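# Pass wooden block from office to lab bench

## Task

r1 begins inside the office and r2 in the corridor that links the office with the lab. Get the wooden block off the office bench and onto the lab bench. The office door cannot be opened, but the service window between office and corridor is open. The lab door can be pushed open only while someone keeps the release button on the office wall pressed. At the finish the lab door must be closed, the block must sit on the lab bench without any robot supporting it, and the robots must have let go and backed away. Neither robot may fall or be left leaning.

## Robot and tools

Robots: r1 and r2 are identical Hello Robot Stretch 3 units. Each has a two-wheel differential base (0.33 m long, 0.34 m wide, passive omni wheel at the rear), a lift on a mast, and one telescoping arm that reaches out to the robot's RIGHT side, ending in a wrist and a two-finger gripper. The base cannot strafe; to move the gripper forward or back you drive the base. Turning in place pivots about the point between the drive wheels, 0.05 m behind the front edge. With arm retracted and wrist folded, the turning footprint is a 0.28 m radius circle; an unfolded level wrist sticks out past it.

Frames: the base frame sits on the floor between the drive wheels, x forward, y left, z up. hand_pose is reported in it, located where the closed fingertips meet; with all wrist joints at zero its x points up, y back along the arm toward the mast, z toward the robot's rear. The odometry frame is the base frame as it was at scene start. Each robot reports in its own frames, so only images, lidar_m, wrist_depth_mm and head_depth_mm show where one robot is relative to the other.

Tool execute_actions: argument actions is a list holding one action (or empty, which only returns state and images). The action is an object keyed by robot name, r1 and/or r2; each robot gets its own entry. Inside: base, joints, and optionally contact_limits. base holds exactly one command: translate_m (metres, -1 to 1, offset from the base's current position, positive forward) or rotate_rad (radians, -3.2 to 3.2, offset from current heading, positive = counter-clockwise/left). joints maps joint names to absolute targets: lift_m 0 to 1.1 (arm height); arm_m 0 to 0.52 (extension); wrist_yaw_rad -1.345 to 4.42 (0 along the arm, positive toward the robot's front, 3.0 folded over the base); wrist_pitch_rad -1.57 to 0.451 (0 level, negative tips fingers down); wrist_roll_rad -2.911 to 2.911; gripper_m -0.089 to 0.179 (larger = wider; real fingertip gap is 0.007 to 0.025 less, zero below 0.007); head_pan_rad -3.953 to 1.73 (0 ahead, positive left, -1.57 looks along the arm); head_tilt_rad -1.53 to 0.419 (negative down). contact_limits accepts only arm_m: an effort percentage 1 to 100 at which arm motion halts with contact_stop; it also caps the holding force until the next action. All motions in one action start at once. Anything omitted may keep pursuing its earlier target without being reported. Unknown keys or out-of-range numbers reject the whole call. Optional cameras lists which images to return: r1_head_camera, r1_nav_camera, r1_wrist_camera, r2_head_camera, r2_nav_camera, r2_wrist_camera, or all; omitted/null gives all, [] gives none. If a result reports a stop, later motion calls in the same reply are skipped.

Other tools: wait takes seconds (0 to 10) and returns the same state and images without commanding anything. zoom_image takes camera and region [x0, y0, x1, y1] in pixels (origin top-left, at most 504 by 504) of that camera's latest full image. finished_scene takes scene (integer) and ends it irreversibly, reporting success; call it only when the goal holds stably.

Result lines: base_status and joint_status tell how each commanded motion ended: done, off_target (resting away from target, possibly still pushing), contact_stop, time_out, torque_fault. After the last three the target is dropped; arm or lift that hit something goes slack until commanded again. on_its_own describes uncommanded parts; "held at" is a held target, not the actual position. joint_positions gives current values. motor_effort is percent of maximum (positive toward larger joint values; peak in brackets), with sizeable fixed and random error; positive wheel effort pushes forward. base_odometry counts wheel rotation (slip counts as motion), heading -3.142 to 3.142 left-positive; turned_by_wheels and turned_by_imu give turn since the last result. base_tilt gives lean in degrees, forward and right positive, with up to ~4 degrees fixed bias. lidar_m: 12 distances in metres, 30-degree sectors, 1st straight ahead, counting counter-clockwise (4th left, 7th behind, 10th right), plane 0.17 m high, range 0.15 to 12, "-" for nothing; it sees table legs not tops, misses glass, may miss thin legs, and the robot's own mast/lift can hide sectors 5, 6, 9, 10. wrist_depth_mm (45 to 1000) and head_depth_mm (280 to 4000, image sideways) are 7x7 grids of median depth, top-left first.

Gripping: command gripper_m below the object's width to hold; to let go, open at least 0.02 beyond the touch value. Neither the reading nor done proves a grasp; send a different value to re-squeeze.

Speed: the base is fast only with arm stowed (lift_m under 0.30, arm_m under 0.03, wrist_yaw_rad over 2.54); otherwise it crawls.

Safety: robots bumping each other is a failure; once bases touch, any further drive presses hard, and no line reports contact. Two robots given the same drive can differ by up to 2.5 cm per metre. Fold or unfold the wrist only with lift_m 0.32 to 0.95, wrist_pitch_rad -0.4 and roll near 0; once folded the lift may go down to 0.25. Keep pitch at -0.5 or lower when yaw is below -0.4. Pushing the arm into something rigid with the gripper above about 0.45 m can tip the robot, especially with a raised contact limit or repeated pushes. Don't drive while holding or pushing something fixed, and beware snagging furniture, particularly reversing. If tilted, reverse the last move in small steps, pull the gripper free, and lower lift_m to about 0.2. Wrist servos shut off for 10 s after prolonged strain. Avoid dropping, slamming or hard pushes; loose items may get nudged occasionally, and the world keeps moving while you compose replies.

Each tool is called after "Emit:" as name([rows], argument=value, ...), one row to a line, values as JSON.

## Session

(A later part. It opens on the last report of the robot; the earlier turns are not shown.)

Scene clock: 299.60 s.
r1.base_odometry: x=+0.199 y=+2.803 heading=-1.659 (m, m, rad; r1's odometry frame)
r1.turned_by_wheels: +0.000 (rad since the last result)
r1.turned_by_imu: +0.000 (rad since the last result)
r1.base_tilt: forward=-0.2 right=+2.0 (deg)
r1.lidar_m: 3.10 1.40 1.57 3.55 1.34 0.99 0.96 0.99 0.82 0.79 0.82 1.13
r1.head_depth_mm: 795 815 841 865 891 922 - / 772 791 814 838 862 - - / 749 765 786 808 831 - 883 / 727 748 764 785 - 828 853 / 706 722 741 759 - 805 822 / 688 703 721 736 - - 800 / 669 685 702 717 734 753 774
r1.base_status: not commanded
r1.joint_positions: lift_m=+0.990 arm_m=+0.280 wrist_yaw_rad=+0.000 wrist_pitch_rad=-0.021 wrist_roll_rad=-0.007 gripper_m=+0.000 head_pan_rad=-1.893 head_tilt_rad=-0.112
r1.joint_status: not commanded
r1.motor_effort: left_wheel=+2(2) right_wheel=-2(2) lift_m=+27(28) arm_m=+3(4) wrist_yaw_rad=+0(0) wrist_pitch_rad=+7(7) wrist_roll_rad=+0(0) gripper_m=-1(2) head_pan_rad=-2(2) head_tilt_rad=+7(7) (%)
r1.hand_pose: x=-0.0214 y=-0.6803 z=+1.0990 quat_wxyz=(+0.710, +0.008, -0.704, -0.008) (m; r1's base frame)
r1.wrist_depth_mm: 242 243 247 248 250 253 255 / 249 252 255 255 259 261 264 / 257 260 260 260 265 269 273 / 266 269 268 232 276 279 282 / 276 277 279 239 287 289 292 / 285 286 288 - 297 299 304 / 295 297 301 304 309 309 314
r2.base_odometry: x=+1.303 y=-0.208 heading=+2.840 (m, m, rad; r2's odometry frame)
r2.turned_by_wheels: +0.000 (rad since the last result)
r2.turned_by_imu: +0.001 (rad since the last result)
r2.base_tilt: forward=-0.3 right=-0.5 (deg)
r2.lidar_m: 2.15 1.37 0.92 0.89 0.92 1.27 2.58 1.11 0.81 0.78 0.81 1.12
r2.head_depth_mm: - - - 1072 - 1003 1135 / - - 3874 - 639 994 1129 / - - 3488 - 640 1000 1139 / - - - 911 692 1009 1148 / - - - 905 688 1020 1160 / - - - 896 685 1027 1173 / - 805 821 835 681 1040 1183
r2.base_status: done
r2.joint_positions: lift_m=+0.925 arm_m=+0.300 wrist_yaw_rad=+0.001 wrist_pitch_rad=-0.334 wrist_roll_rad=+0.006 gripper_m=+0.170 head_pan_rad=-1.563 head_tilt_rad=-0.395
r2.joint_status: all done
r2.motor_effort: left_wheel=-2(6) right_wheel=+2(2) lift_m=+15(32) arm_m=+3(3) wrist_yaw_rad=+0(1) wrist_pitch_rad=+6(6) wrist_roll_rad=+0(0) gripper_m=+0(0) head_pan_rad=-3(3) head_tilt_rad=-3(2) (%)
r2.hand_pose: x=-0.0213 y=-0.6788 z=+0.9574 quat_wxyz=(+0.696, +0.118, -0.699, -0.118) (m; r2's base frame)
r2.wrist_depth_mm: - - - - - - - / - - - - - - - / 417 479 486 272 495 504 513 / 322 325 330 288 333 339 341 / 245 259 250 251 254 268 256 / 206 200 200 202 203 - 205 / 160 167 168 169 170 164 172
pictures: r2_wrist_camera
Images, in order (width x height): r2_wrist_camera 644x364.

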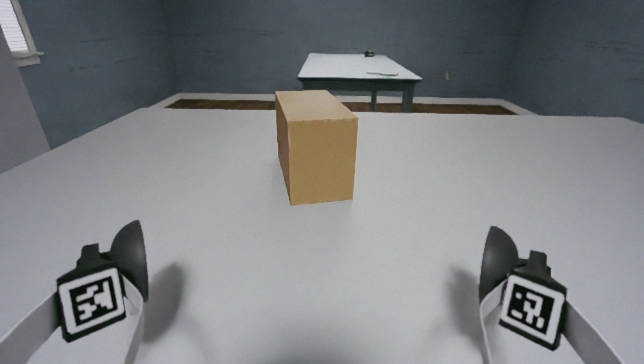

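Emit:
execute_actions([
  {"r2":{"joints":{"arm_m":0.485}}},
], cameras=["r2_wrist_camera"])

Emit:
execute_actions([
  {"r2":{"joints":{"gripper_m":0.005}}},
], cameras=[])

Emit:
execute_actions([
  {"r2":{"joints":{"lift_m":1.0}}},
], cameras=["r2_wrist_camera","r2_head_camera"])

Scene clock: 304.83 s.
r1.base_odometry: x=+0.199 y=+2.803 heading=-1.659 (m, m, rad; r1's odometry frame)
r1.turned_by_wheels: +0.000 (rad since the last result)
r1.turned_by_imu: +0.001 (rad since the last result)
r1.base_tilt: forward=-0.2 right=+1.9 (deg)
r1.lidar_m: 3.09 1.39 1.57 3.56 1.34 0.99 0.96 0.99 0.82 0.79 0.82 1.13
r1.head_depth_mm: 795 818 837 867 891 918 - / 768 792 814 838 857 - - / 747 767 787 808 829 - 884 / 725 744 765 784 - 830 850 / 705 722 742 762 - 809 823 / 688 704 718 738 - - 799 / 668 684 699 718 732 755 773
r1.base_status: not commanded
r1.joint_positions: lift_m=+0.990 arm_m=+0.280 wrist_yaw_rad=+0.000 wrist_pitch_rad=-0.021 wrist_roll_rad=-0.007 gripper_m=+0.000 head_pan_rad=-1.893 head_tilt_rad=-0.112
r1.joint_status: not commanded
r1.motor_effort: left_wheel=+3(3) right_wheel=-2(3) lift_m=+28(28) arm_m=+4(3) wrist_yaw_rad=+0(0) wrist_pitch_rad=+7(7) wrist_roll_rad=+0(0) gripper_m=-3(3) head_pan_rad=-2(2) head_tilt_rad=+8(7) (%)
r1.hand_pose: x=-0.0214 y=-0.6803 z=+1.0990 quat_wxyz=(+0.710, +0.008, -0.704, -0.008) (m; r1's base frame)
r1.wrist_depth_mm: 242 245 246 249 252 254 255 / 249 252 254 256 259 262 262 / 258 258 261 262 268 268 271 / 266 270 267 231 275 279 282 / 275 276 280 240 285 288 293 / 284 286 288 - 295 299 302 / 296 299 302 304 311 312 313
r2.base_odometry: x=+1.303 y=-0.208 heading=+2.840 (m, m, rad; r2's odometry frame)
r2.turned_by_wheels: +0.000 (rad since the last result)
r2.turned_by_imu: +0.001 (rad since the last result)
r2.base_tilt: forward=-0.3 right=-0.5 (deg)
r2.lidar_m: 2.15 1.36 0.92 0.89 0.93 1.28 2.57 1.10 0.81 0.78 0.81 1.12
r2.head_depth_mm: - - - 1075 - 986 1114 / - - 3288 821 668 993 1126 / - - 2961 816 694 1001 1140 / - - - 843 692 1010 1150 / - - - 902 689 1021 1160 / - - - 896 683 1032 1177 / - 804 824 835 681 1039 1184
r2.base_status: not commanded
r2.joint_positions: lift_m=+0.925 arm_m=+0.485 wrist_yaw_rad=+0.001 wrist_pitch_rad=-0.334 wrist_roll_rad=+0.006 gripper_m=+0.170 head_pan_rad=-1.563 head_tilt_rad=-0.395
r2.joint_status: all done
r2.motor_effort: left_wheel=-1(1) right_wheel=+2(2) lift_m=+14(15) arm_m=+3(3) wrist_yaw_rad=-1(0) wrist_pitch_rad=+6(6) wrist_roll_rad=+0(0) gripper_m=+0(0) head_pan_rad=-4(3) head_tilt_rad=-2(3) (%)
r2.hand_pose: x=-0.0213 y=-0.8638 z=+0.9574 quat_wxyz=(+0.696, +0.118, -0.699, -0.118) (m; r2's base frame)
r2.wrist_depth_mm: - - - - - - - / - - - - - - - / - - - - - - - / 321 323 178 156 336 339 340 / 244 258 130 118 252 267 256 / 205 198 102 97 187 - 204 / 160 166 99 103 158 164 170
pictures: r2_wrist_camera
Images, in order (width x height): r2_wrist_camera 644x364.

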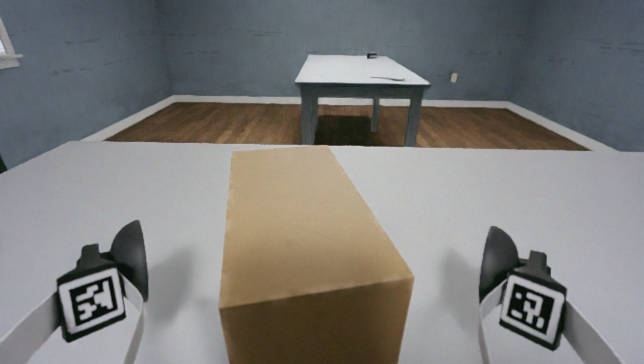

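Scene clock: 306.97 s.
r1.base_odometry: x=+0.199 y=+2.803 heading=-1.659 (m, m, rad; r1's odometry frame)
r1.turned_by_wheels: +0.000 (rad since the last result)
r1.turned_by_imu: +0.000 (rad since the last result)
r1.base_tilt: forward=-0.1 right=+1.9 (deg)
r1.lidar_m: 3.11 1.39 1.56 3.55 1.35 0.99 0.95 0.99 0.82 0.79 0.82 1.13
r1.head_depth_mm: 794 817 841 867 893 916 - / 770 790 813 837 860 - - / 748 766 787 811 833 - 884 / 726 745 764 785 - 828 851 / 708 721 741 762 - 809 824 / 686 703 718 738 - - 800 / 670 684 700 716 734 752 771
r1.base_status: not commanded
r1.joint_positions: lift_m=+0.990 arm_m=+0.280 wrist_yaw_rad=+0.000 wrist_pitch_rad=-0.021 wrist_roll_rad=-0.007 gripper_m=+0.000 head_pan_rad=-1.893 head_tilt_rad=-0.112
r1.joint_status: not commanded
r1.motor_effort: left_wheel=+2(2) right_wheel=-3(3) lift_m=+27(28) arm_m=+3(3) wrist_yaw_rad=-2(0) wrist_pitch_rad=+6(6) wrist_roll_rad=+0(0) gripper_m=-2(2) head_pan_rad=-2(1) head_tilt_rad=+7(7) (%)
r1.hand_pose: x=-0.0214 y=-0.6803 z=+1.0990 quat_wxyz=(+0.710, +0.008, -0.704, -0.008) (m; r1's base frame)
r1.wrist_depth_mm: 242 244 246 248 251 253 256 / 249 252 254 254 258 261 264 / 256 259 260 261 267 270 274 / 266 268 269 231 276 280 283 / 275 278 278 240 285 291 291 / 282 287 288 - 296 300 303 / 295 296 302 305 308 309 314
r2.base_odometry: x=+1.303 y=-0.208 heading=+2.840 (m, m, rad; r2's odometry frame)
r2.turned_by_wheels: +0.000 (rad since the last result)
r2.turned_by_imu: +0.000 (rad since the last result)
r2.base_tilt: forward=-0.3 right=-0.5 (deg)
r2.lidar_m: 2.15 1.36 0.92 0.89 0.92 1.28 2.58 1.10 0.81 0.78 0.81 1.12
r2.head_depth_mm: - - - 1073 - 989 1118 / - - 3271 822 668 993 1126 / - - 2941 815 695 1000 1137 / - - - 847 693 1012 1155 / - - - 905 688 1021 1162 / - - - 894 685 1031 1174 / - 804 823 835 681 1036 1188
r2.base_status: not commanded
r2.joint_positions: lift_m=+0.925 arm_m=+0.485 wrist_yaw_rad=+0.000 wrist_pitch_rad=-0.334 wrist_roll_rad=+0.006 gripper_m=+0.007 head_pan_rad=-1.563 head_tilt_rad=-0.395
r2.joint_status: all done
r2.motor_effort: left_wheel=-1(2) right_wheel=+2(2) lift_m=+14(15) arm_m=+2(2) wrist_yaw_rad=-1(0) wrist_pitch_rad=+6(6) wrist_roll_rad=+0(0) gripper_m=-36(99) head_pan_rad=-3(4) head_tilt_rad=-2(2) (%)
r2.hand_pose: x=-0.0214 y=-0.8638 z=+0.9574 quat_wxyz=(+0.695, +0.118, -0.699, -0.118) (m; r2's base frame)
r2.wrist_depth_mm: - - - - - - - / - - - - - - - / - - - - - - - / 325 323 178 156 333 336 343 / 244 246 123 118 253 251 256 / 197 205 94 98 101 203 205 / 166 163 99 104 158 169 169
pictures: none
No camera images: the call's "cameras" was empty. Leave "cameras" out to get every camera's image.

Scene clock: 308.60 s.
r1.base_odometry: x=+0.199 y=+2.803 heading=-1.659 (m, m, rad; r1's odometry frame)
r1.turned_by_wheels: +0.000 (rad since the last result)
r1.turned_by_imu: +0.000 (rad since the last result)
r1.base_tilt: forward=-0.1 right=+1.9 (deg)
r1.lidar_m: 3.12 1.39 1.57 3.55 1.35 0.99 0.95 0.99 0.82 0.79 0.82 1.13
r1.head_depth_mm: 794 816 837 867 887 918 - / 770 792 811 837 861 - - / 747 767 787 812 836 - 881 / 724 744 761 783 - 831 849 / 706 723 742 759 - 805 823 / 688 701 719 739 - - 797 / 670 683 699 715 733 753 773
r1.base_status: not commanded
r1.joint_positions: lift_m=+0.990 arm_m=+0.280 wrist_yaw_rad=+0.000 wrist_pitch_rad=-0.021 wrist_roll_rad=-0.007 gripper_m=+0.000 head_pan_rad=-1.893 head_tilt_rad=-0.112
r1.joint_status: not commanded
r1.motor_effort: left_wheel=+3(2) right_wheel=-2(3) lift_m=+28(28) arm_m=+3(3) wrist_yaw_rad=-1(0) wrist_pitch_rad=+6(7) wrist_roll_rad=+0(0) gripper_m=-1(2) head_pan_rad=-2(2) head_tilt_rad=+6(7) (%)
r1.hand_pose: x=-0.0214 y=-0.6803 z=+1.0990 quat_wxyz=(+0.710, +0.008, -0.704, -0.008) (m; r1's base frame)
r1.wrist_depth_mm: 241 245 246 248 251 254 256 / 250 251 254 257 258 261 265 / 258 259 261 262 269 268 274 / 267 268 268 232 277 279 283 / 276 278 278 241 285 289 292 / 284 287 290 - 295 300 302 / 295 296 301 304 308 312 313
r2.base_odometry: x=+1.303 y=-0.208 heading=+2.840 (m, m, rad; r2's odometry frame)
r2.turned_by_wheels: +0.000 (rad since the last result)
r2.turned_by_imu: +0.000 (rad since the last result)
r2.base_tilt: forward=-0.3 right=-0.5 (deg)
r2.lidar_m: 2.15 1.36 0.92 0.89 0.92 1.27 2.58 1.10 0.81 0.78 0.81 1.12
r2.head_depth_mm: - - - 828 672 986 1118 / - - - 924 668 991 1129 / - - - 889 696 1003 1138 / - - - 859 692 1012 1152 / - - - 900 688 1019 1163 / - - - 895 684 1030 1174 / - 803 821 834 681 1038 1189
r2.base_status: not commanded
r2.joint_positions: lift_m=+0.999 arm_m=+0.485 wrist_yaw_rad=-0.001 wrist_pitch_rad=-0.360 wrist_roll_rad=+0.005 gripper_m=+0.014 head_pan_rad=-1.563 head_tilt_rad=-0.396
r2.joint_status: all done
r2.on_its_own: gripper_m is held at +0.012, not at your +0.005, by its stall guard, which is still easing
r2.motor_effort: left_wheel=-1(3) right_wheel=+2(5) lift_m=+37(36) arm_m=+0(3) wrist_yaw_rad=+0(4) wrist_pitch_rad=+17(18) wrist_roll_rad=+0(0) gripper_m=-27(36) head_pan_rad=-3(3) head_tilt_rad=-2(2) (%)
r2.hand_pose: x=-0.0217 y=-0.8611 z=+1.0253 quat_wxyz=(+0.694, +0.126, -0.697, -0.128) (m; r2's base frame)
r2.wrist_depth_mm: - - - - - - - / - - - - - - - / - - - - - - - / - 452 453 - - - - / 345 348 151 123 357 359 360 / 282 284 117 120 131 290 292 / 238 239 204 122 234 244 244
pictures: r2_head_camera (sideways: a quarter turn clockwise sets it upright), r2_wrist_camera
Images, in order (width x height): r2_head_camera 896x504, r2_wrist_camera 644x364.

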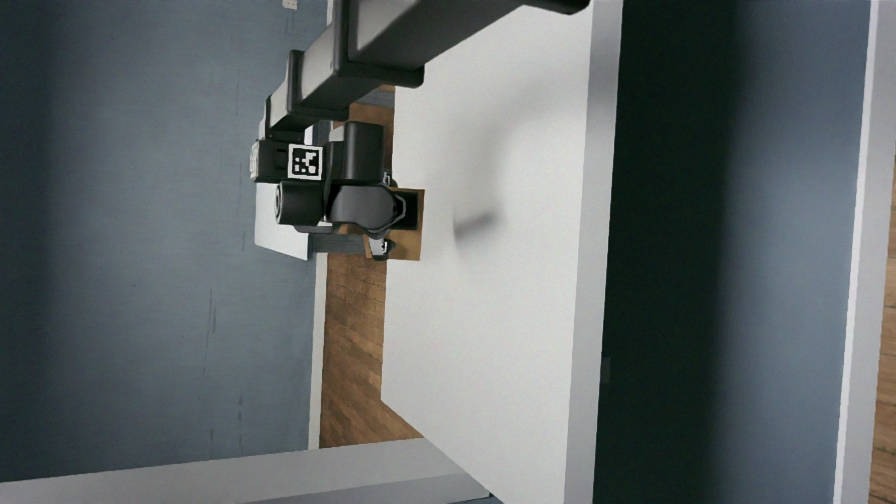

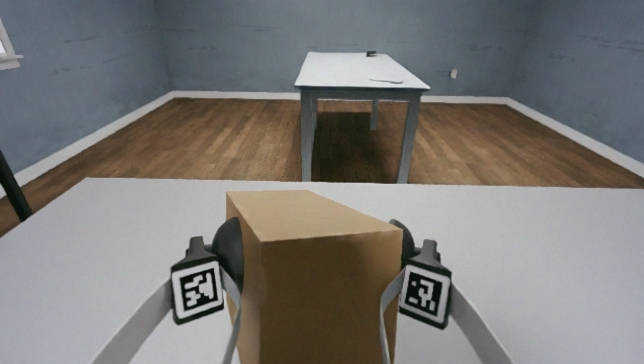

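Emit:
execute_actions([
  {"r2":{"joints":{"arm_m":0.0,"lift_m":1.03}}},
], cameras=[])

Emit:
execute_actions([
  {"r2":{"base":{"translate_m":1.0},"joints":{"head_pan_rad":0.9,"head_tilt_rad":-0.5}}},
], cameras=[])

Emit:
execute_actions([
  {"r2":{"base":{"translate_m":0.4},"joints":{"lift_m":0.9,"wrist_pitch_rad":-0.4,"wrist_yaw_rad":3.0,"head_pan_rad":1.5}}},
], cameras=["r2_head_camera","r2_nav_camera","r2_wrist_camera"])

Scene clock: 319.10 s.
r1.base_odometry: x=+0.199 y=+2.803 heading=-1.659 (m, m, rad; r1's odometry frame)
r1.turned_by_wheels: +0.000 (rad since the last result)
r1.turned_by_imu: +0.001 (rad since the last result)
r1.base_tilt: forward=-0.1 right=+1.9 (deg)
r1.lidar_m: 3.10 1.40 1.57 3.55 1.34 0.99 0.95 0.99 0.82 0.79 0.82 1.13
r1.head_depth_mm: 794 817 841 864 892 911 - / 773 790 814 834 861 - - / 748 767 788 807 833 - 881 / 727 742 763 786 - 831 850 / 705 722 741 762 - 806 825 / 687 703 720 736 - - 798 / 669 685 701 718 733 754 772
r1.base_status: not commanded
r1.joint_positions: lift_m=+0.990 arm_m=+0.280 wrist_yaw_rad=+0.000 wrist_pitch_rad=-0.021 wrist_roll_rad=-0.007 gripper_m=+0.000 head_pan_rad=-1.893 head_tilt_rad=-0.112
r1.joint_status: not commanded
r1.motor_effort: left_wheel=+2(3) right_wheel=-2(2) lift_m=+28(28) arm_m=+4(3) wrist_yaw_rad=+0(0) wrist_pitch_rad=+6(7) wrist_roll_rad=+0(0) gripper_m=-3(3) head_pan_rad=-2(3) head_tilt_rad=+7(7) (%)
r1.hand_pose: x=-0.0214 y=-0.6803 z=+1.0990 quat_wxyz=(+0.710, +0.008, -0.704, -0.008) (m; r1's base frame)
r1.wrist_depth_mm: 242 244 246 248 250 252 255 / 250 251 254 256 259 262 264 / 257 260 261 261 267 270 272 / 266 269 268 232 276 279 283 / 276 277 279 240 287 289 290 / 285 287 286 - 296 300 302 / 293 297 302 306 309 310 314
r2.base_odometry: x=+1.303 y=-0.208 heading=+2.840 (m, m, rad; r2's odometry frame)
r2.turned_by_wheels: +0.000 (rad since the last result)
r2.turned_by_imu: +0.002 (rad since the last result)
r2.base_tilt: forward=-0.3 right=-0.5 (deg)
r2.lidar_m: 2.15 1.36 0.92 0.89 0.92 1.28 2.58 1.10 0.81 0.78 0.81 1.12
r2.head_depth_mm: - - - 996 - - - / - - 3878 988 - - - / - - 3515 979 - - - / - - - 939 410 - 1156 / - - - 903 689 1019 1165 / - - - 896 683 1032 1173 / - 804 822 834 681 1042 1185
r2.base_status: not commanded
r2.joint_positions: lift_m=+1.029 arm_m=+0.000 wrist_yaw_rad=-0.001 wrist_pitch_rad=-0.361 wrist_roll_rad=+0.005 gripper_m=+0.026 head_pan_rad=-1.563 head_tilt_rad=-0.396
r2.joint_status: all done
r2.on_its_own: gripper_m is held at +0.025, not at your +0.005, by its stall guard, which is not easing now
r2.motor_effort: left_wheel=-3(2) right_wheel=+2(1) lift_m=+37(42) arm_m=-4(5) wrist_yaw_rad=+0(0) wrist_pitch_rad=+18(18) wrist_roll_rad=+0(0) gripper_m=-22(22) head_pan_rad=-4(3) head_tilt_rad=-3(1) (%)
r2.hand_pose: x=-0.0217 y=-0.3765 z=+1.0550 quat_wxyz=(+0.694, +0.127, -0.697, -0.128) (m; r2's base frame)
r2.wrist_depth_mm: 480 586 - - - - - / 520 587 - - - - - / 569 594 733 754 764 781 634 / 623 524 527 529 534 541 541 / 542 409 152 122 404 411 417 / 765 755 118 120 131 734 728 / 856 857 801 123 829 834 831
pictures: none
No camera images: the call's "cameras" was empty. Leave "cameras" out to get every camera's image.

Scene clock: 330.33 s.
r1.base_odometry: x=+0.199 y=+2.803 heading=-1.659 (m, m, rad; r1's odometry frame)
r1.turned_by_wheels: +0.000 (rad since the last result)
r1.turned_by_imu: +0.001 (rad since the last result)
r1.base_tilt: forward=-0.1 right=+1.9 (deg)
r1.lidar_m: 3.10 1.40 1.57 3.55 1.35 0.99 0.95 0.99 0.82 0.79 0.82 1.13
r1.head_depth_mm: 795 818 839 865 891 915 - / 771 791 814 837 859 - - / 750 766 788 809 834 - 884 / 727 744 765 782 - 828 852 / 705 724 739 762 - 805 827 / 686 703 721 740 - - 796 / 669 683 700 717 733 751 775
r1.base_status: not commanded
r1.joint_positions: lift_m=+0.990 arm_m=+0.280 wrist_yaw_rad=+0.000 wrist_pitch_rad=-0.021 wrist_roll_rad=-0.007 gripper_m=+0.000 head_pan_rad=-1.893 head_tilt_rad=-0.112
r1.joint_status: not commanded
r1.motor_effort: left_wheel=+2(2) right_wheel=-3(2) lift_m=+28(28) arm_m=+3(3) wrist_yaw_rad=+1(0) wrist_pitch_rad=+7(7) wrist_roll_rad=+0(0) gripper_m=-1(2) head_pan_rad=-2(3) head_tilt_rad=+7(7) (%)
r1.hand_pose: x=-0.0214 y=-0.6803 z=+1.0990 quat_wxyz=(+0.710, +0.008, -0.704, -0.008) (m; r1's base frame)
r1.wrist_depth_mm: 244 244 246 248 250 254 255 / 251 250 254 256 258 261 264 / 258 260 259 261 267 269 272 / 266 268 267 231 276 279 282 / 276 278 277 240 284 289 293 / 285 287 288 - 296 299 301 / 294 298 304 304 308 310 315
r2.base_odometry: x=+0.348 y=+0.090 heading=+2.840 (m, m, rad; r2's odometry frame)
r2.turned_by_wheels: +0.000 (rad since the last result)
r2.turned_by_imu: -0.001 (rad since the last result)
r2.base_tilt: forward=-0.4 right=-0.5 (deg)
r2.lidar_m: 1.15 1.20 1.00 0.96 1.00 1.26 2.96 1.11 0.82 0.79 0.82 1.13
r2.head_depth_mm: 1110 1194 1284 1383 1485 1491 1240 / 1041 1166 1329 1500 1678 1486 1232 / 957 1067 1200 1371 1599 1480 1230 / 886 980 1091 1236 1423 1469 1227 / 841 920 1030 1162 1335 1445 1221 / 849 922 1014 1125 1262 1383 1220 / 799 863 944 1040 1153 1296 1218
r2.base_status: done
r2.joint_positions: lift_m=+1.029 arm_m=+0.000 wrist_yaw_rad=-0.001 wrist_pitch_rad=-0.361 wrist_roll_rad=+0.005 gripper_m=+0.026 head_pan_rad=+0.893 head_tilt_rad=-0.494
r2.joint_status: all done
r2.on_its_own: gripper_m is held at +0.025, not at your +0.005, by its stall guard, which is not easing now
r2.motor_effort: left_wheel=-1(1) right_wheel=+1(5) lift_m=+38(37) arm_m=-5(3) wrist_yaw_rad=+0(1) wrist_pitch_rad=+17(17) wrist_roll_rad=+0(0) gripper_m=-22(21) head_pan_rad=+5(48) head_tilt_rad=-3(13) (%)
r2.hand_pose: x=-0.0217 y=-0.3765 z=+1.0550 quat_wxyz=(+0.694, +0.127, -0.697, -0.128) (m; r2's base frame)
r2.wrist_depth_mm: 488 487 484 484 486 481 477 / 526 525 522 529 522 520 512 / 569 567 570 563 559 559 558 / 623 622 608 599 618 611 604 / 688 694 153 123 647 679 669 / 778 762 118 120 131 746 744 / 862 853 483 122 848 838 844
pictures: none
No camera images: the call's "cameras" was empty. Leave "cameras" out to get every camera's image.

Scene clock: 335.30 s.
r1.base_odometry: x=+0.199 y=+2.803 heading=-1.659 (m, m, rad; r1's odometry frame)
r1.turned_by_wheels: +0.000 (rad since the last result)
r1.turned_by_imu: +0.001 (rad since the last result)
r1.base_tilt: forward=-0.1 right=+1.9 (deg)
r1.lidar_m: 3.10 1.39 1.56 3.55 1.34 0.99 0.95 0.99 0.82 0.79 0.82 1.13
r1.head_depth_mm: 794 817 841 864 889 913 - / 767 791 810 837 862 - - / 748 766 789 811 832 - 882 / 726 742 764 785 - 832 853 / 707 724 739 762 - 807 824 / 685 704 722 735 - - 799 / 669 685 699 720 732 754 774
r1.base_status: not commanded
r1.joint_positions: lift_m=+0.990 arm_m=+0.280 wrist_yaw_rad=+0.000 wrist_pitch_rad=-0.021 wrist_roll_rad=-0.007 gripper_m=+0.000 head_pan_rad=-1.893 head_tilt_rad=-0.112
r1.joint_status: not commanded
r1.motor_effort: left_wheel=+2(2) right_wheel=-1(2) lift_m=+28(28) arm_m=+3(3) wrist_yaw_rad=-1(0) wrist_pitch_rad=+7(7) wrist_roll_rad=+0(0) gripper_m=-2(2) head_pan_rad=-2(1) head_tilt_rad=+6(7) (%)
r1.hand_pose: x=-0.0214 y=-0.6803 z=+1.0990 quat_wxyz=(+0.710, +0.008, -0.704, -0.008) (m; r1's base frame)
r1.wrist_depth_mm: 242 246 246 248 250 253 256 / 249 251 254 256 258 261 264 / 258 261 261 262 268 269 273 / 265 270 267 231 275 280 282 / 275 277 278 241 286 291 292 / 286 288 288 - 295 300 304 / 295 297 304 304 306 309 313
r2.base_odometry: x=-0.034 y=+0.208 heading=+2.840 (m, m, rad; r2's odometry frame)
r2.turned_by_wheels: +0.000 (rad since the last result)
r2.turned_by_imu: +0.000 (rad since the last result)
r2.base_tilt: forward=-0.4 right=-0.5 (deg)
r2.lidar_m: 0.75 0.78 0.91 0.88 1.00 1.25 2.93 1.12 0.82 0.79 0.82 0.78
r2.head_depth_mm: 715 786 877 982 1126 1310 1236 / 710 783 869 980 1121 1311 1239 / 748 790 871 979 1095 1298 1230 / 777 854 945 1063 1211 1357 1224 / 771 849 940 1060 1211 1372 1225 / 770 846 940 1052 1206 1364 1216 / 767 841 934 1052 1196 - -
r2.base_status: done
r2.joint_positions: lift_m=+0.900 arm_m=+0.000 wrist_yaw_rad=+2.997 wrist_pitch_rad=-0.438 wrist_roll_rad=+0.005 gripper_m=+0.026 head_pan_rad=+1.493 head_tilt_rad=-0.494
r2.joint_status: all done
r2.on_its_own: gripper_m is held at +0.025, not at your +0.005, by its stall guard, which is not easing now
r2.motor_effort: left_wheel=-1(2) right_wheel=+2(5) lift_m=+17(35) arm_m=-4(4) wrist_yaw_rad=+1(3) wrist_pitch_rad=+17(19) wrist_roll_rad=+0(0) gripper_m=-22(22) head_pan_rad=+4(43) head_tilt_rad=-2(3) (%)
r2.hand_pose: x=+0.0106 y=+0.0743 z=+0.9085 quat_wxyz=(+0.204, +0.701, +0.103, +0.676) (m; r2's base frame)
r2.wrist_depth_mm: 834 - 890 885 873 909 732 / 913 - 946 946 955 964 726 / 973 - - - - - 759 / - - - - - - 754 / - - 133 123 - - 764 / - - 118 120 131 - 775 / - - 136 122 - - 783
pictures: r2_head_camera (sideways: a quarter turn clockwise sets it upright), r2_nav_camera (sideways: a quarter turn counterclockwise sets it upright), r2_wrist_camera
Images, in order (width x height): r2_head_camera 896x504, r2_nav_camera 672x504, r2_wrist_camera 644x364.

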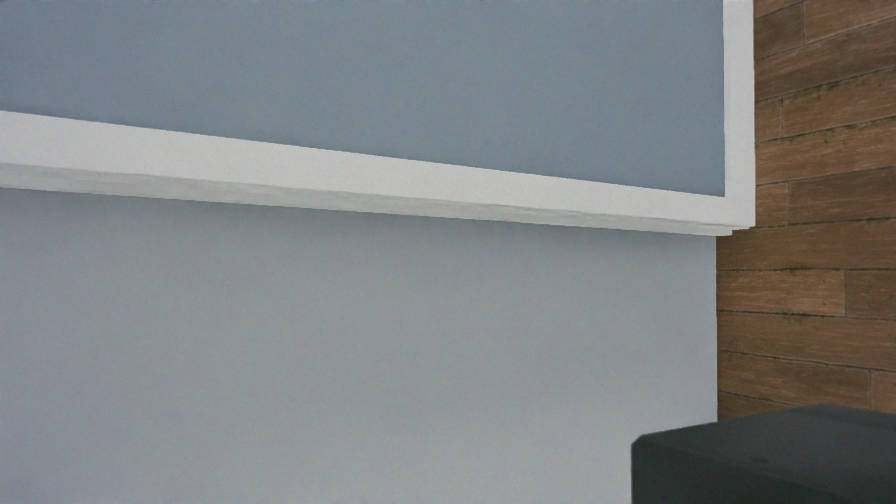

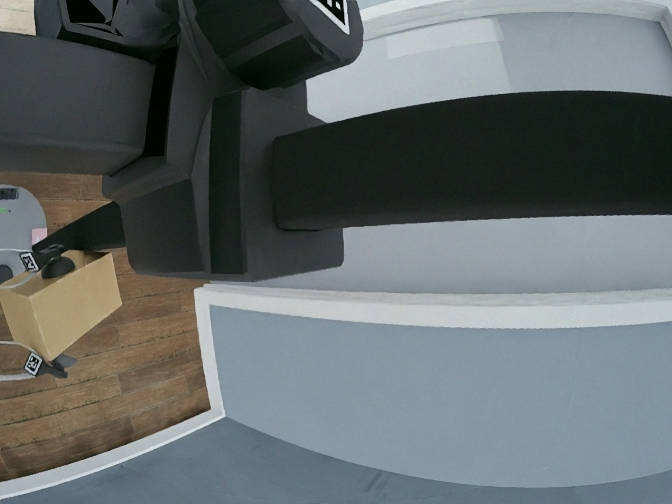

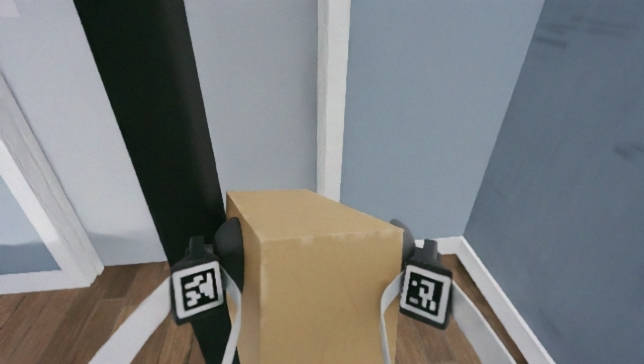

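Emit:
execute_actions([
  {"r2":{"base":{"translate_m":-0.45},"joints":{"head_tilt_rad":-0.2}}},
], cameras=["r2_head_camera","r2_nav_camera"])

Scene clock: 343.17 s.
r1.base_odometry: x=+0.199 y=+2.803 heading=-1.659 (m, m, rad; r1's odometry frame)
r1.turned_by_wheels: +0.000 (rad since the last result)
r1.turned_by_imu: +0.001 (rad since the last result)
r1.base_tilt: forward=-0.2 right=+1.9 (deg)
r1.lidar_m: 3.09 1.40 1.56 3.55 1.35 0.99 0.96 0.99 0.82 0.79 0.82 1.13
r1.head_depth_mm: 796 814 841 865 889 916 - / 770 791 813 838 860 - - / 746 768 788 809 831 - 881 / 726 743 763 784 - 832 853 / 707 723 742 759 - 806 824 / 687 704 719 739 - - 795 / 669 685 700 718 734 755 772
r1.base_status: not commanded
r1.joint_positions: lift_m=+0.990 arm_m=+0.280 wrist_yaw_rad=+0.000 wrist_pitch_rad=-0.021 wrist_roll_rad=-0.007 gripper_m=+0.000 head_pan_rad=-1.893 head_tilt_rad=-0.112
r1.joint_status: not commanded
r1.motor_effort: left_wheel=+2(3) right_wheel=-2(2) lift_m=+27(28) arm_m=+3(4) wrist_yaw_rad=-1(2) wrist_pitch_rad=+6(6) wrist_roll_rad=+0(0) gripper_m=-2(3) head_pan_rad=-2(2) head_tilt_rad=+7(7) (%)
r1.hand_pose: x=-0.0214 y=-0.6803 z=+1.0990 quat_wxyz=(+0.710, +0.008, -0.704, -0.008) (m; r1's base frame)
r1.wrist_depth_mm: 243 244 246 248 250 254 254 / 249 252 254 257 258 261 264 / 256 258 261 261 267 270 273 / 267 268 269 231 276 280 281 / 276 278 279 239 286 288 292 / 284 287 287 - 296 298 303 / 296 296 305 305 309 309 313
r2.base_odometry: x=+0.396 y=+0.075 heading=+2.840 (m, m, rad; r2's odometry frame)
r2.turned_by_wheels: +0.000 (rad since the last result)
r2.turned_by_imu: +0.002 (rad since the last result)
r2.base_tilt: forward=-0.4 right=-0.5 (deg)
r2.lidar_m: 1.20 1.25 1.00 0.96 1.00 1.26 2.97 1.11 0.82 0.79 0.82 1.13
r2.head_depth_mm: 825 865 913 963 1019 1080 1154 / 822 860 907 954 1013 1079 1151 / 821 858 902 950 1008 1069 1140 / 819 855 900 949 1003 1065 1135 / 813 850 895 945 997 1062 1125 / 811 849 892 942 993 1056 1120 / 807 843 886 934 981 1041 1095
r2.base_status: done
r2.joint_positions: lift_m=+0.900 arm_m=+0.000 wrist_yaw_rad=+2.997 wrist_pitch_rad=-0.438 wrist_roll_rad=+0.005 gripper_m=+0.026 head_pan_rad=+1.493 head_tilt_rad=-0.211
r2.joint_status: all done
r2.on_its_own: gripper_m is held at +0.025, not at your +0.005, by its stall guard, which is not easing now
r2.motor_effort: left_wheel=-1(6) right_wheel=+2(2) lift_m=+16(17) arm_m=-4(3) wrist_yaw_rad=+2(1) wrist_pitch_rad=+16(16) wrist_roll_rad=+0(0) gripper_m=-22(22) head_pan_rad=+5(5) head_tilt_rad=+4(21) (%)
r2.hand_pose: x=+0.0106 y=+0.0742 z=+0.9085 quat_wxyz=(+0.204, +0.701, +0.103, +0.676) (m; r2's base frame)
r2.wrist_depth_mm: 757 - 885 921 947 923 943 / 826 - 991 - - 986 - / 897 927 - - - - - / 994 - - - - - - / - - 133 123 - - - / - - 118 119 131 - - / - - 136 123 - - -
pictures: r2_head_camera (sideways: a quarter turn clockwise sets it upright), r2_nav_camera (sideways: a quarter turn counterclockwise sets it upright)
Images, in order (width x height): r2_head_camera 896x504, r2_nav_camera 672x504.

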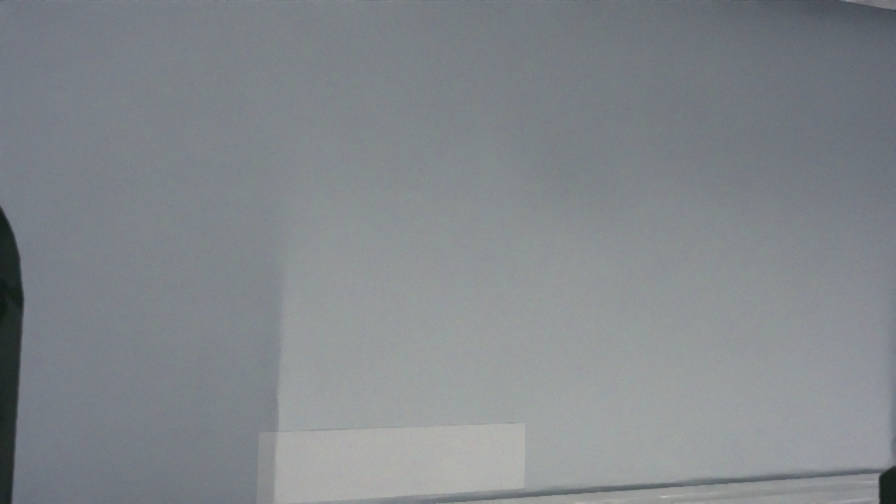

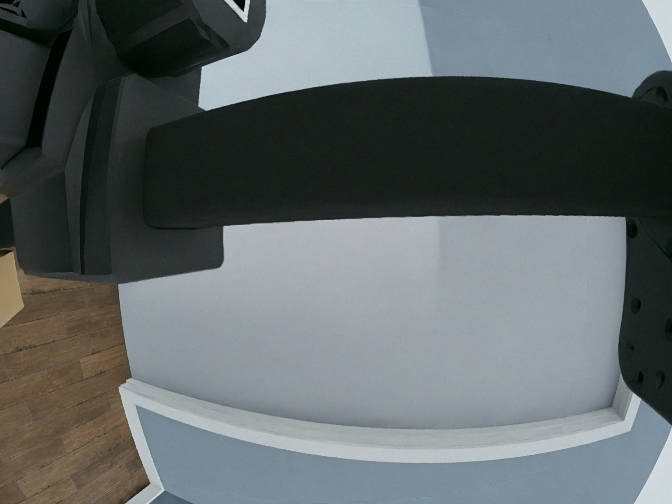

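Emit:
execute_actions([
  {"r1":{"joints":{"arm_m":0.345},"contact_limits":{"arm_m":20}},"r2":{"base":{"rotate_rad":-1.57},"joints":{"head_pan_rad":-3.14,"head_tilt_rad":-0.6}}},
], cameras=["r1_wrist_camera","r2_head_camera","r2_nav_camera"])

Scene clock: 351.27 s.
r1.base_odometry: x=+0.199 y=+2.803 heading=-1.659 (m, m, rad; r1's odometry frame)
r1.turned_by_wheels: +0.000 (rad since the last result)
r1.turned_by_imu: +0.008 (rad since the last result)
r1.base_tilt: forward=-0.6 right=+1.1 (deg)
r1.lidar_m: 3.18 1.40 1.58 3.53 1.33 0.99 0.95 1.00 0.82 0.79 0.83 1.14
r1.head_depth_mm: 819 835 859 879 903 924 - / 793 811 831 854 876 - - / 771 788 805 825 841 - 889 / 750 763 784 800 - 840 861 / 728 742 759 778 - 818 831 / 709 723 738 755 - 792 807 / 691 703 720 732 746 766 784
r1.base_status: not commanded
r1.joint_positions: lift_m=+0.990 arm_m=+0.344 wrist_yaw_rad=+0.004 wrist_pitch_rad=-0.060 wrist_roll_rad=-0.007 gripper_m=+0.000 head_pan_rad=-1.893 head_tilt_rad=-0.111
r1.joint_status: all done
r1.motor_effort: left_wheel=-1(6) right_wheel=+0(2) lift_m=+28(27) arm_m=+12(15) wrist_yaw_rad=-3(2) wrist_pitch_rad=+19(19) wrist_roll_rad=+0(0) gripper_m=-4(3) head_pan_rad=-2(2) head_tilt_rad=+6(7) (%)
r1.contact_limits: arm_m 20 (drawing in: default 17, maximum 28; extending or still: default 23, maximum 38)
r1.hand_pose: x=-0.0205 y=-0.7429 z=+1.0891 quat_wxyz=(+0.709, +0.023, -0.704, -0.020) (m; r1's base frame)
r1.wrist_depth_mm: 199 199 201 203 203 204 206 / 206 207 208 209 210 212 212 / 213 213 214 215 218 220 220 / 221 222 187 184 225 228 229 / 230 231 227 184 234 237 239 / 238 240 239 - 244 248 248 / 248 250 254 254 257 258 259
r2.base_odometry: x=+0.396 y=+0.075 heading=+1.270 (m, m, rad; r2's odometry frame)
r2.turned_by_wheels: -1.570 (rad since the last result)
r2.turned_by_imu: -1.579 (rad since the last result)
r2.base_tilt: forward=-0.3 right=-0.5 (deg)
r2.lidar_m: 0.79 0.82 1.13 1.20 1.24 1.00 0.96 0.93 1.26 2.95 1.11 0.82
r2.head_depth_mm: 772 860 974 1106 - - - / 775 864 977 1104 - - - / 779 872 987 1114 - - - / 783 875 992 1142 1324 1378 - / 787 883 1001 1155 1366 1387 - / 791 886 1007 1136 1313 1378 - / 773 841 931 1072 1274 1398 -
r2.base_status: done
r2.joint_positions: lift_m=+0.900 arm_m=+0.000 wrist_yaw_rad=+2.997 wrist_pitch_rad=-0.438 wrist_roll_rad=+0.005 gripper_m=+0.026 head_pan_rad=-3.133 head_tilt_rad=-0.593
r2.joint_status: all done
r2.on_its_own: gripper_m is held at +0.025, not at your +0.005, by its stall guard, which is not easing now
r2.motor_effort: left_wheel=+1(4) right_wheel=-2(3) lift_m=+16(17) arm_m=-4(4) wrist_yaw_rad=+1(2) wrist_pitch_rad=+16(16) wrist_roll_rad=+0(0) gripper_m=-22(22) head_pan_rad=-4(48) head_tilt_rad=-3(23) (%)
r2.hand_pose: x=+0.0106 y=+0.0742 z=+0.9085 quat_wxyz=(+0.204, +0.701, +0.103, +0.676) (m; r2's base frame)
r2.wrist_depth_mm: - - - - - - 776 / - - - - - - 786 / - - - - - - 781 / - - - - - - 800 / - - 133 122 - - 820 / - - 118 119 131 - 806 / - - 136 122 - - 813
pictures: r1_wrist_camera, r2_head_camera (sideways: a quarter turn clockwise sets it upright), r2_nav_camera (sideways: a quarter turn counterclockwise sets it upright)
Images, in order (width x height): r1_wrist_camera 644x364, r2_head_camera 896x504, r2_nav_camera 672x504.

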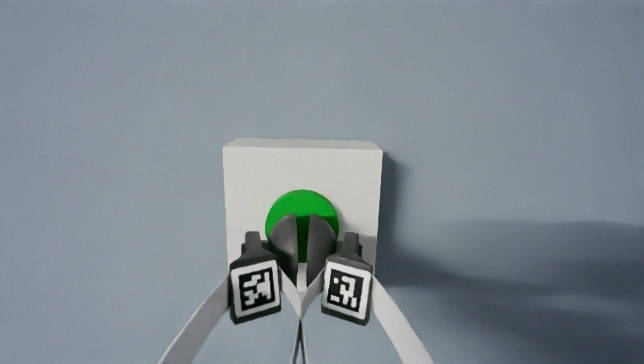

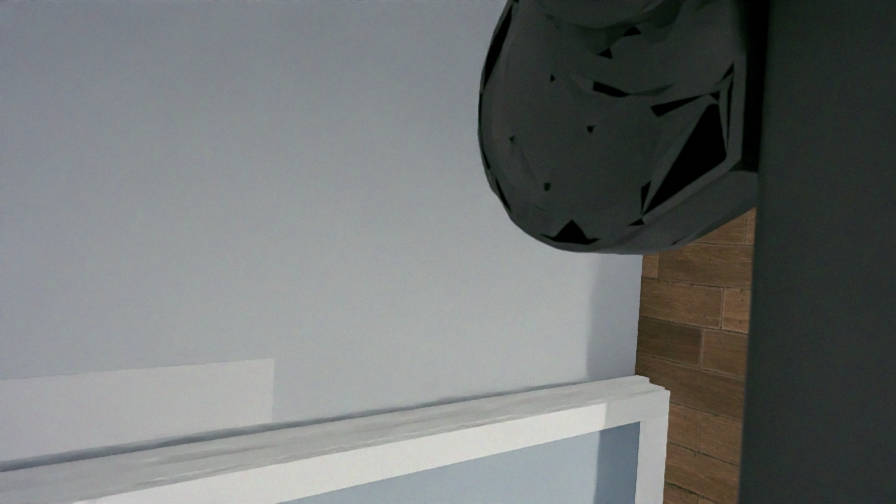

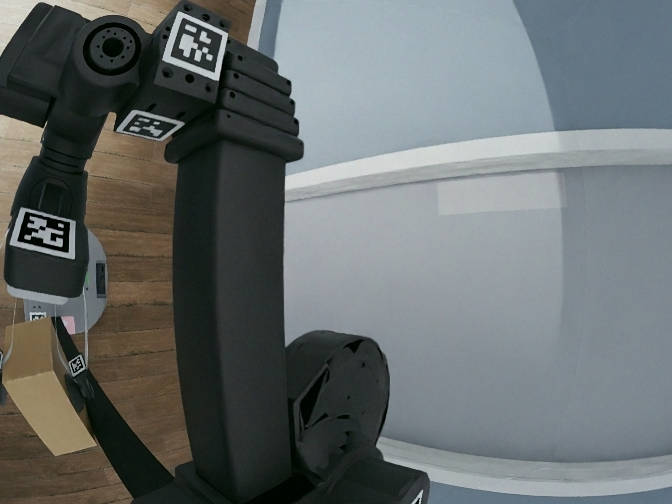

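Emit:
execute_actions([
  {"r2":{"base":{"rotate_rad":-0.2}}},
], cameras=[])

Emit:
execute_actions([
  {"r2":{"base":{"translate_m":-0.5}}},
], cameras=[])

Emit:
execute_actions([
  {"r2":{"base":{"rotate_rad":0.2},"joints":{"head_tilt_rad":-1.0}}},
], cameras=["r2_head_camera","r2_nav_camera"])

Scene clock: 357.70 s.
r1.base_odometry: x=+0.199 y=+2.803 heading=-1.659 (m, m, rad; r1's odometry frame)
r1.turned_by_wheels: +0.000 (rad since the last result)
r1.turned_by_imu: +0.000 (rad since the last result)
r1.base_tilt: forward=-0.7 right=+1.1 (deg)
r1.lidar_m: 3.19 1.39 1.58 3.54 1.34 0.99 0.95 0.99 0.82 0.79 0.83 1.15
r1.head_depth_mm: 816 836 860 881 905 923 - / 795 812 829 853 877 - - / 769 788 809 825 843 - 889 / 747 763 781 800 - 836 862 / 727 743 763 775 - 814 834 / 708 726 740 755 - 793 807 / 691 704 717 735 746 766 784
r1.base_status: not commanded
r1.joint_positions: lift_m=+0.990 arm_m=+0.344 wrist_yaw_rad=+0.004 wrist_pitch_rad=-0.060 wrist_roll_rad=-0.007 gripper_m=+0.000 head_pan_rad=-1.893 head_tilt_rad=-0.111
r1.joint_status: not commanded
r1.motor_effort: left_wheel=-1(0) right_wheel=+0(1) lift_m=+27(27) arm_m=+12(12) wrist_yaw_rad=-3(3) wrist_pitch_rad=+19(19) wrist_roll_rad=+0(0) gripper_m=-4(4) head_pan_rad=-3(2) head_tilt_rad=+7(7) (%)
r1.hand_pose: x=-0.0205 y=-0.7429 z=+1.0891 quat_wxyz=(+0.709, +0.023, -0.704, -0.020) (m; r1's base frame)
r1.wrist_depth_mm: 198 200 200 201 203 204 206 / 205 207 207 209 210 212 213 / 213 214 214 214 218 220 220 / 221 222 186 184 226 228 229 / 230 231 229 183 235 237 239 / 238 240 239 - 246 247 248 / 248 251 253 255 256 257 258
r2.base_odometry: x=+0.396 y=+0.075 heading=+1.070 (m, m, rad; r2's odometry frame)
r2.turned_by_wheels: -0.200 (rad since the last result)
r2.turned_by_imu: -0.200 (rad since the last result)
r2.base_tilt: forward=-0.2 right=-0.5 (deg)
r2.lidar_m: 0.79 0.79 0.95 1.20 1.20 1.05 0.96 0.94 1.07 2.02 1.42 0.88
r2.head_depth_mm: 827 927 1053 1172 - - - / 815 914 1042 1185 - - - / 803 901 1022 1169 - - - / 792 886 1005 1160 1334 1376 - / 780 873 985 1135 1338 1389 - / 772 858 969 1116 1307 1388 - / 760 846 956 1088 1256 1357 -
r2.base_status: done
r2.joint_positions: lift_m=+0.900 arm_m=+0.000 wrist_yaw_rad=+2.997 wrist_pitch_rad=-0.438 wrist_roll_rad=+0.005 gripper_m=+0.026 head_pan_rad=-3.133 head_tilt_rad=-0.593
r2.joint_status: not commanded
r2.on_its_own: gripper_m is held at +0.025, not at your +0.005, by its stall guard, which is not easing now
r2.motor_effort: left_wheel=+2(7) right_wheel=-2(4) lift_m=+17(17) arm_m=-4(3) wrist_yaw_rad=+2(1) wrist_pitch_rad=+17(16) wrist_roll_rad=+0(0) gripper_m=-22(22) head_pan_rad=-3(4) head_tilt_rad=-3(4) (%)
r2.hand_pose: x=+0.0106 y=+0.0742 z=+0.9085 quat_wxyz=(+0.204, +0.701, +0.103, +0.676) (m; r2's base frame)
r2.wrist_depth_mm: 947 - - - - 863 665 / - - - - - 903 676 / - - - - - 935 698 / - - - - - 976 718 / - - 133 123 - 994 733 / - - 118 120 131 - 754 / - - 136 122 - - 765
pictures: none
No camera images: the call's "cameras" was empty. Leave "cameras" out to get every camera's image.

Scene clock: 363.80 s.
r1.base_odometry: x=+0.199 y=+2.803 heading=-1.659 (m, m, rad; r1's odometry frame)
r1.turned_by_wheels: +0.000 (rad since the last result)
r1.turned_by_imu: +0.001 (rad since the last result)
r1.base_tilt: forward=-0.6 right=+1.1 (deg)
r1.lidar_m: 3.18 1.39 1.58 3.55 1.34 0.99 0.96 0.99 0.82 0.79 0.83 1.15
r1.head_depth_mm: 816 839 861 880 904 925 - / 791 811 830 851 874 - - / 771 785 807 826 842 - 887 / 747 765 781 802 - 837 859 / 727 743 760 779 - 817 833 / 708 724 738 754 - 793 806 / 688 704 718 733 748 768 781
r1.base_status: not commanded
r1.joint_positions: lift_m=+0.990 arm_m=+0.344 wrist_yaw_rad=+0.004 wrist_pitch_rad=-0.060 wrist_roll_rad=-0.007 gripper_m=+0.000 head_pan_rad=-1.893 head_tilt_rad=-0.111
r1.joint_status: not commanded
r1.motor_effort: left_wheel=+0(0) right_wheel=+0(0) lift_m=+27(27) arm_m=+12(12) wrist_yaw_rad=-3(2) wrist_pitch_rad=+19(19) wrist_roll_rad=+0(0) gripper_m=-3(3) head_pan_rad=-2(2) head_tilt_rad=+7(7) (%)
r1.hand_pose: x=-0.0205 y=-0.7429 z=+1.0891 quat_wxyz=(+0.709, +0.023, -0.704, -0.020) (m; r1's base frame)
r1.wrist_depth_mm: 199 199 200 202 204 204 206 / 206 207 208 209 210 211 213 / 214 214 214 215 218 220 221 / 221 222 187 184 226 227 229 / 229 231 228 183 235 237 240 / 239 240 239 - 246 247 248 / 249 250 254 253 255 258 259
r2.base_odometry: x=+0.156 y=-0.364 heading=+1.070 (m, m, rad; r2's odometry frame)
r2.turned_by_wheels: +0.000 (rad since the last result)
r2.turned_by_imu: +0.002 (rad since the last result)
r2.base_tilt: forward=-0.3 right=-0.5 (deg)
r2.lidar_m: 1.28 1.28 1.23 1.10 0.71 0.53 0.47 0.47 0.57 0.90 2.30 1.43
r2.head_depth_mm: 390 438 501 577 - - - / 384 431 491 557 - - - / 379 424 482 551 - - - / 373 418 473 548 630 793 - / 369 411 466 537 632 761 - / 363 405 458 527 620 738 - / 359 398 450 516 604 710 -
r2.base_status: done
r2.joint_positions: lift_m=+0.900 arm_m=+0.000 wrist_yaw_rad=+2.997 wrist_pitch_rad=-0.438 wrist_roll_rad=+0.005 gripper_m=+0.026 head_pan_rad=-3.133 head_tilt_rad=-0.593
r2.joint_status: not commanded
r2.on_its_own: gripper_m is held at +0.025, not at your +0.005, by its stall guard, which is not easing now
r2.motor_effort: left_wheel=+2(5) right_wheel=-1(5) lift_m=+17(16) arm_m=-3(4) wrist_yaw_rad=+1(2) wrist_pitch_rad=+16(16) wrist_roll_rad=+0(1) gripper_m=-22(22) head_pan_rad=-3(4) head_tilt_rad=-4(4) (%)
r2.hand_pose: x=+0.0106 y=+0.0742 z=+0.9085 quat_wxyz=(+0.204, +0.701, +0.103, +0.676) (m; r2's base frame)
r2.wrist_depth_mm: 800 - - - - - - / 786 - - - - - - / 745 - - - - - - / 698 - - - - - - / 671 - 133 123 - - - / 619 - 118 120 131 - - / 651 - 136 122 - - -
pictures: none
No camera images: the call's "cameras" was empty. Leave "cameras" out to get every camera's image.

Scene clock: 365.00 s.
r1.base_odometry: x=+0.199 y=+2.803 heading=-1.659 (m, m, rad; r1's odometry frame)
r1.turned_by_wheels: +0.000 (rad since the last result)
r1.turned_by_imu: +0.000 (rad since the last result)
r1.base_tilt: forward=-0.7 right=+1.2 (deg)
r1.lidar_m: 3.20 1.39 1.58 3.54 1.34 0.99 0.95 1.00 0.82 0.79 0.83 1.14
r1.head_depth_mm: 817 837 854 876 904 925 - / 795 810 831 851 877 - - / 769 789 806 827 843 - 886 / 748 764 782 801 - 838 861 / 727 743 759 777 - 817 832 / 709 723 738 754 - 796 809 / 689 703 717 734 748 766 784
r1.base_status: not commanded
r1.joint_positions: lift_m=+0.990 arm_m=+0.344 wrist_yaw_rad=+0.004 wrist_pitch_rad=-0.060 wrist_roll_rad=-0.007 gripper_m=+0.000 head_pan_rad=-1.893 head_tilt_rad=-0.111
r1.joint_status: not commanded
r1.motor_effort: left_wheel=-1(0) right_wheel=-1(0) lift_m=+27(27) arm_m=+12(12) wrist_yaw_rad=-3(2) wrist_pitch_rad=+19(19) wrist_roll_rad=+0(0) gripper_m=-4(3) head_pan_rad=-2(3) head_tilt_rad=+7(7) (%)
r1.hand_pose: x=-0.0205 y=-0.7429 z=+1.0891 quat_wxyz=(+0.709, +0.023, -0.704, -0.020) (m; r1's base frame)
r1.wrist_depth_mm: 199 199 201 202 204 204 206 / 206 207 208 209 211 212 212 / 213 213 214 215 219 220 221 / 220 221 187 184 226 227 229 / 229 230 228 183 236 238 239 / 239 240 238 - 245 247 249 / 249 250 253 254 257 256 259
r2.base_odometry: x=+0.156 y=-0.364 heading=+1.270 (m, m, rad; r2's odometry frame)
r2.turned_by_wheels: +0.200 (rad since the last result)
r2.turned_by_imu: +0.201 (rad since the last result)
r2.base_tilt: forward=-0.3 right=-0.4 (deg)
r2.lidar_m: 1.28 1.33 1.15 1.11 0.62 0.49 0.47 0.49 0.58 1.58 1.80 1.32
r2.head_depth_mm: 410 465 - - - 1203 303 / 412 468 - - - 1204 286 / 415 484 - - - 1215 301 / 419 504 634 777 - - 314 / 422 509 642 789 - 1213 - / 425 514 650 802 - 1179 - / 428 517 657 810 - 1175 -
r2.base_status: done
r2.joint_positions: lift_m=+0.900 arm_m=+0.000 wrist_yaw_rad=+2.997 wrist_pitch_rad=-0.439 wrist_roll_rad=+0.005 gripper_m=+0.026 head_pan_rad=-3.133 head_tilt_rad=-0.987
r2.joint_status: all done
r2.on_its_own: gripper_m is held at +0.025, not at your +0.005, by its stall guard, which is not easing now
r2.motor_effort: left_wheel=-2(4) right_wheel=+2(5) lift_m=+18(17) arm_m=-3(4) wrist_yaw_rad=+2(1) wrist_pitch_rad=+16(17) wrist_roll_rad=+1(0) gripper_m=-22(22) head_pan_rad=-3(4) head_tilt_rad=-6(28) (%)
r2.hand_pose: x=+0.0106 y=+0.0742 z=+0.9085 quat_wxyz=(+0.204, +0.701, +0.103, +0.676) (m; r2's base frame)
r2.wrist_depth_mm: 528 - - - - - - / 532 - - - - - - / 528 710 - - - - - / 561 707 - - - - - / 606 763 133 123 - - - / 614 746 118 120 131 - - / 602 892 136 122 - - -
pictures: r2_head_camera (sideways: a quarter turn clockwise sets it upright), r2_nav_camera (sideways: a quarter turn counterclockwise sets it upright)
Images, in order (width x height): r2_head_camera 896x504, r2_nav_camera 672x504.

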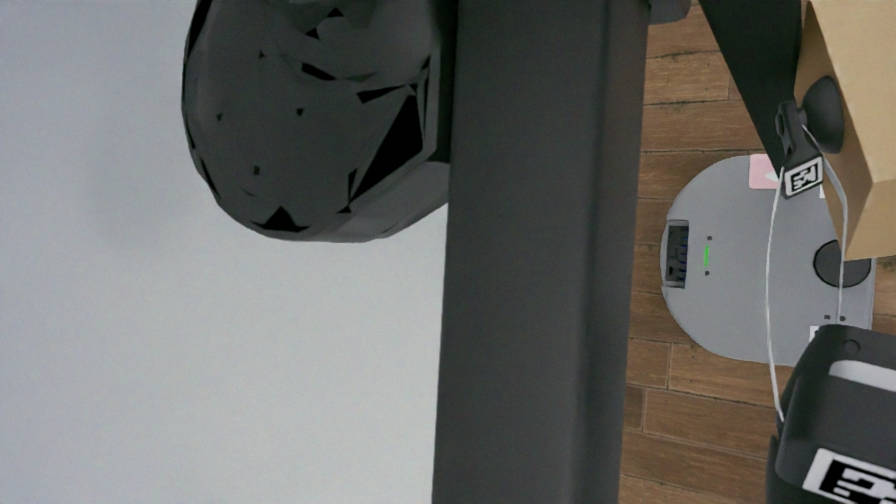

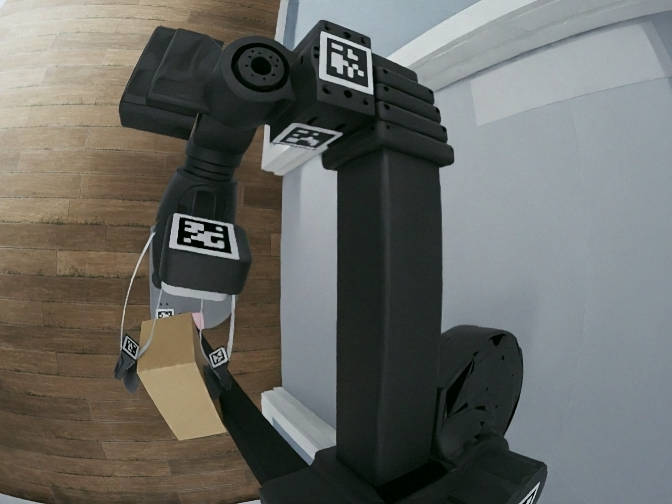

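Emit:
execute_actions([
  {"r2":{"base":{"translate_m":-0.3}}},
], cameras=["r2_nav_camera"])

Scene clock: 371.43 s.
r1.base_odometry: x=+0.199 y=+2.803 heading=-1.659 (m, m, rad; r1's odometry frame)
r1.turned_by_wheels: +0.000 (rad since the last result)
r1.turned_by_imu: +0.001 (rad since the last result)
r1.base_tilt: forward=-0.6 right=+1.1 (deg)
r1.lidar_m: 3.18 1.39 1.58 3.53 1.34 0.99 0.95 0.99 0.82 0.79 0.83 1.14
r1.head_depth_mm: 816 838 857 878 903 923 - / 792 811 832 851 875 - - / 770 789 804 823 846 - 888 / 746 764 781 802 - 838 864 / 728 744 760 778 - 816 836 / 708 722 738 752 - 795 809 / 690 705 716 734 748 767 786
r1.base_status: not commanded
r1.joint_positions: lift_m=+0.990 arm_m=+0.344 wrist_yaw_rad=+0.004 wrist_pitch_rad=-0.060 wrist_roll_rad=-0.007 gripper_m=+0.000 head_pan_rad=-1.893 head_tilt_rad=-0.111
r1.joint_status: not commanded
r1.motor_effort: left_wheel=-1(0) right_wheel=+0(0) lift_m=+27(27) arm_m=+12(12) wrist_yaw_rad=-2(3) wrist_pitch_rad=+19(19) wrist_roll_rad=+0(0) gripper_m=-3(3) head_pan_rad=-2(3) head_tilt_rad=+7(6) (%)
r1.hand_pose: x=-0.0205 y=-0.7429 z=+1.0891 quat_wxyz=(+0.709, +0.023, -0.704, -0.020) (m; r1's base frame)
r1.wrist_depth_mm: 200 199 200 202 203 204 205 / 205 207 208 209 211 212 213 / 213 215 214 214 218 219 220 / 221 222 187 184 227 228 230 / 229 231 228 184 235 238 239 / 238 240 240 - 244 247 247 / 248 249 253 253 256 257 259
r2.base_odometry: x=+0.067 y=-0.650 heading=+1.270 (m, m, rad; r2's odometry frame)
r2.turned_by_wheels: +0.000 (rad since the last result)
r2.turned_by_imu: +0.004 (rad since the last result)
r2.base_tilt: forward=-0.3 right=-0.5 (deg)
r2.lidar_m: 1.58 1.55 1.15 0.50 0.32 0.27 0.27 0.31 0.44 0.44 2.22 1.64
r2.head_depth_mm: - - - - - 876 303 / - - - - - 1029 287 / - - - - - 1073 299 / - 298 363 448 - - 316 / - 304 380 471 - 1213 - / - 312 401 505 - 1176 - / - 326 426 542 - 1162 -
r2.base_status: done
r2.joint_positions: lift_m=+0.900 arm_m=+0.000 wrist_yaw_rad=+2.998 wrist_pitch_rad=-0.439 wrist_roll_rad=+0.005 gripper_m=+0.026 head_pan_rad=-3.134 head_tilt_rad=-0.989
r2.joint_status: not commanded
r2.on_its_own: gripper_m is held at +0.025, not at your +0.005, by its stall guard, which is not easing now
r2.motor_effort: left_wheel=-2(28) right_wheel=-2(22) lift_m=+17(16) arm_m=-3(3) wrist_yaw_rad=+1(2) wrist_pitch_rad=+17(17) wrist_roll_rad=+0(0) gripper_m=-21(22) head_pan_rad=-3(3) head_tilt_rad=-4(6) (%)
r2.hand_pose: x=+0.0105 y=+0.0741 z=+0.9083 quat_wxyz=(+0.204, +0.701, +0.104, +0.676) (m; r2's base frame)
r2.wrist_depth_mm: 295 - 601 - - - - / 300 - 630 - - - - / 305 369 598 - - - - / 309 380 601 - - - - / 310 411 134 123 - - - / 315 411 118 120 131 - - / 318 480 136 123 - - -
pictures: r2_nav_camera (sideways: a quarter turn counterclockwise sets it upright)
Images, in order (width x height): r2_nav_camera 672x504.

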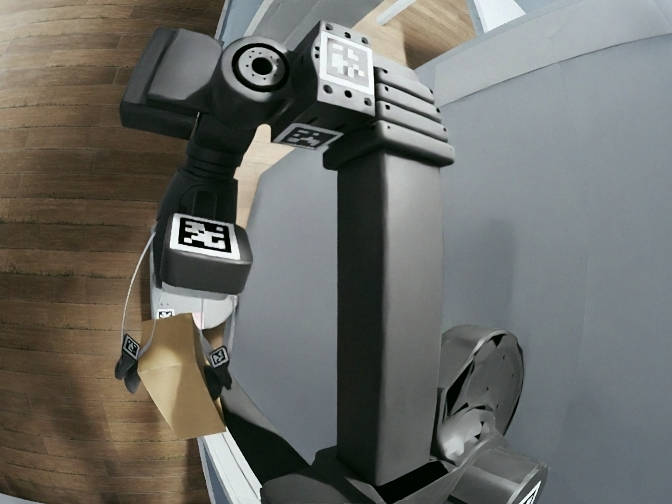

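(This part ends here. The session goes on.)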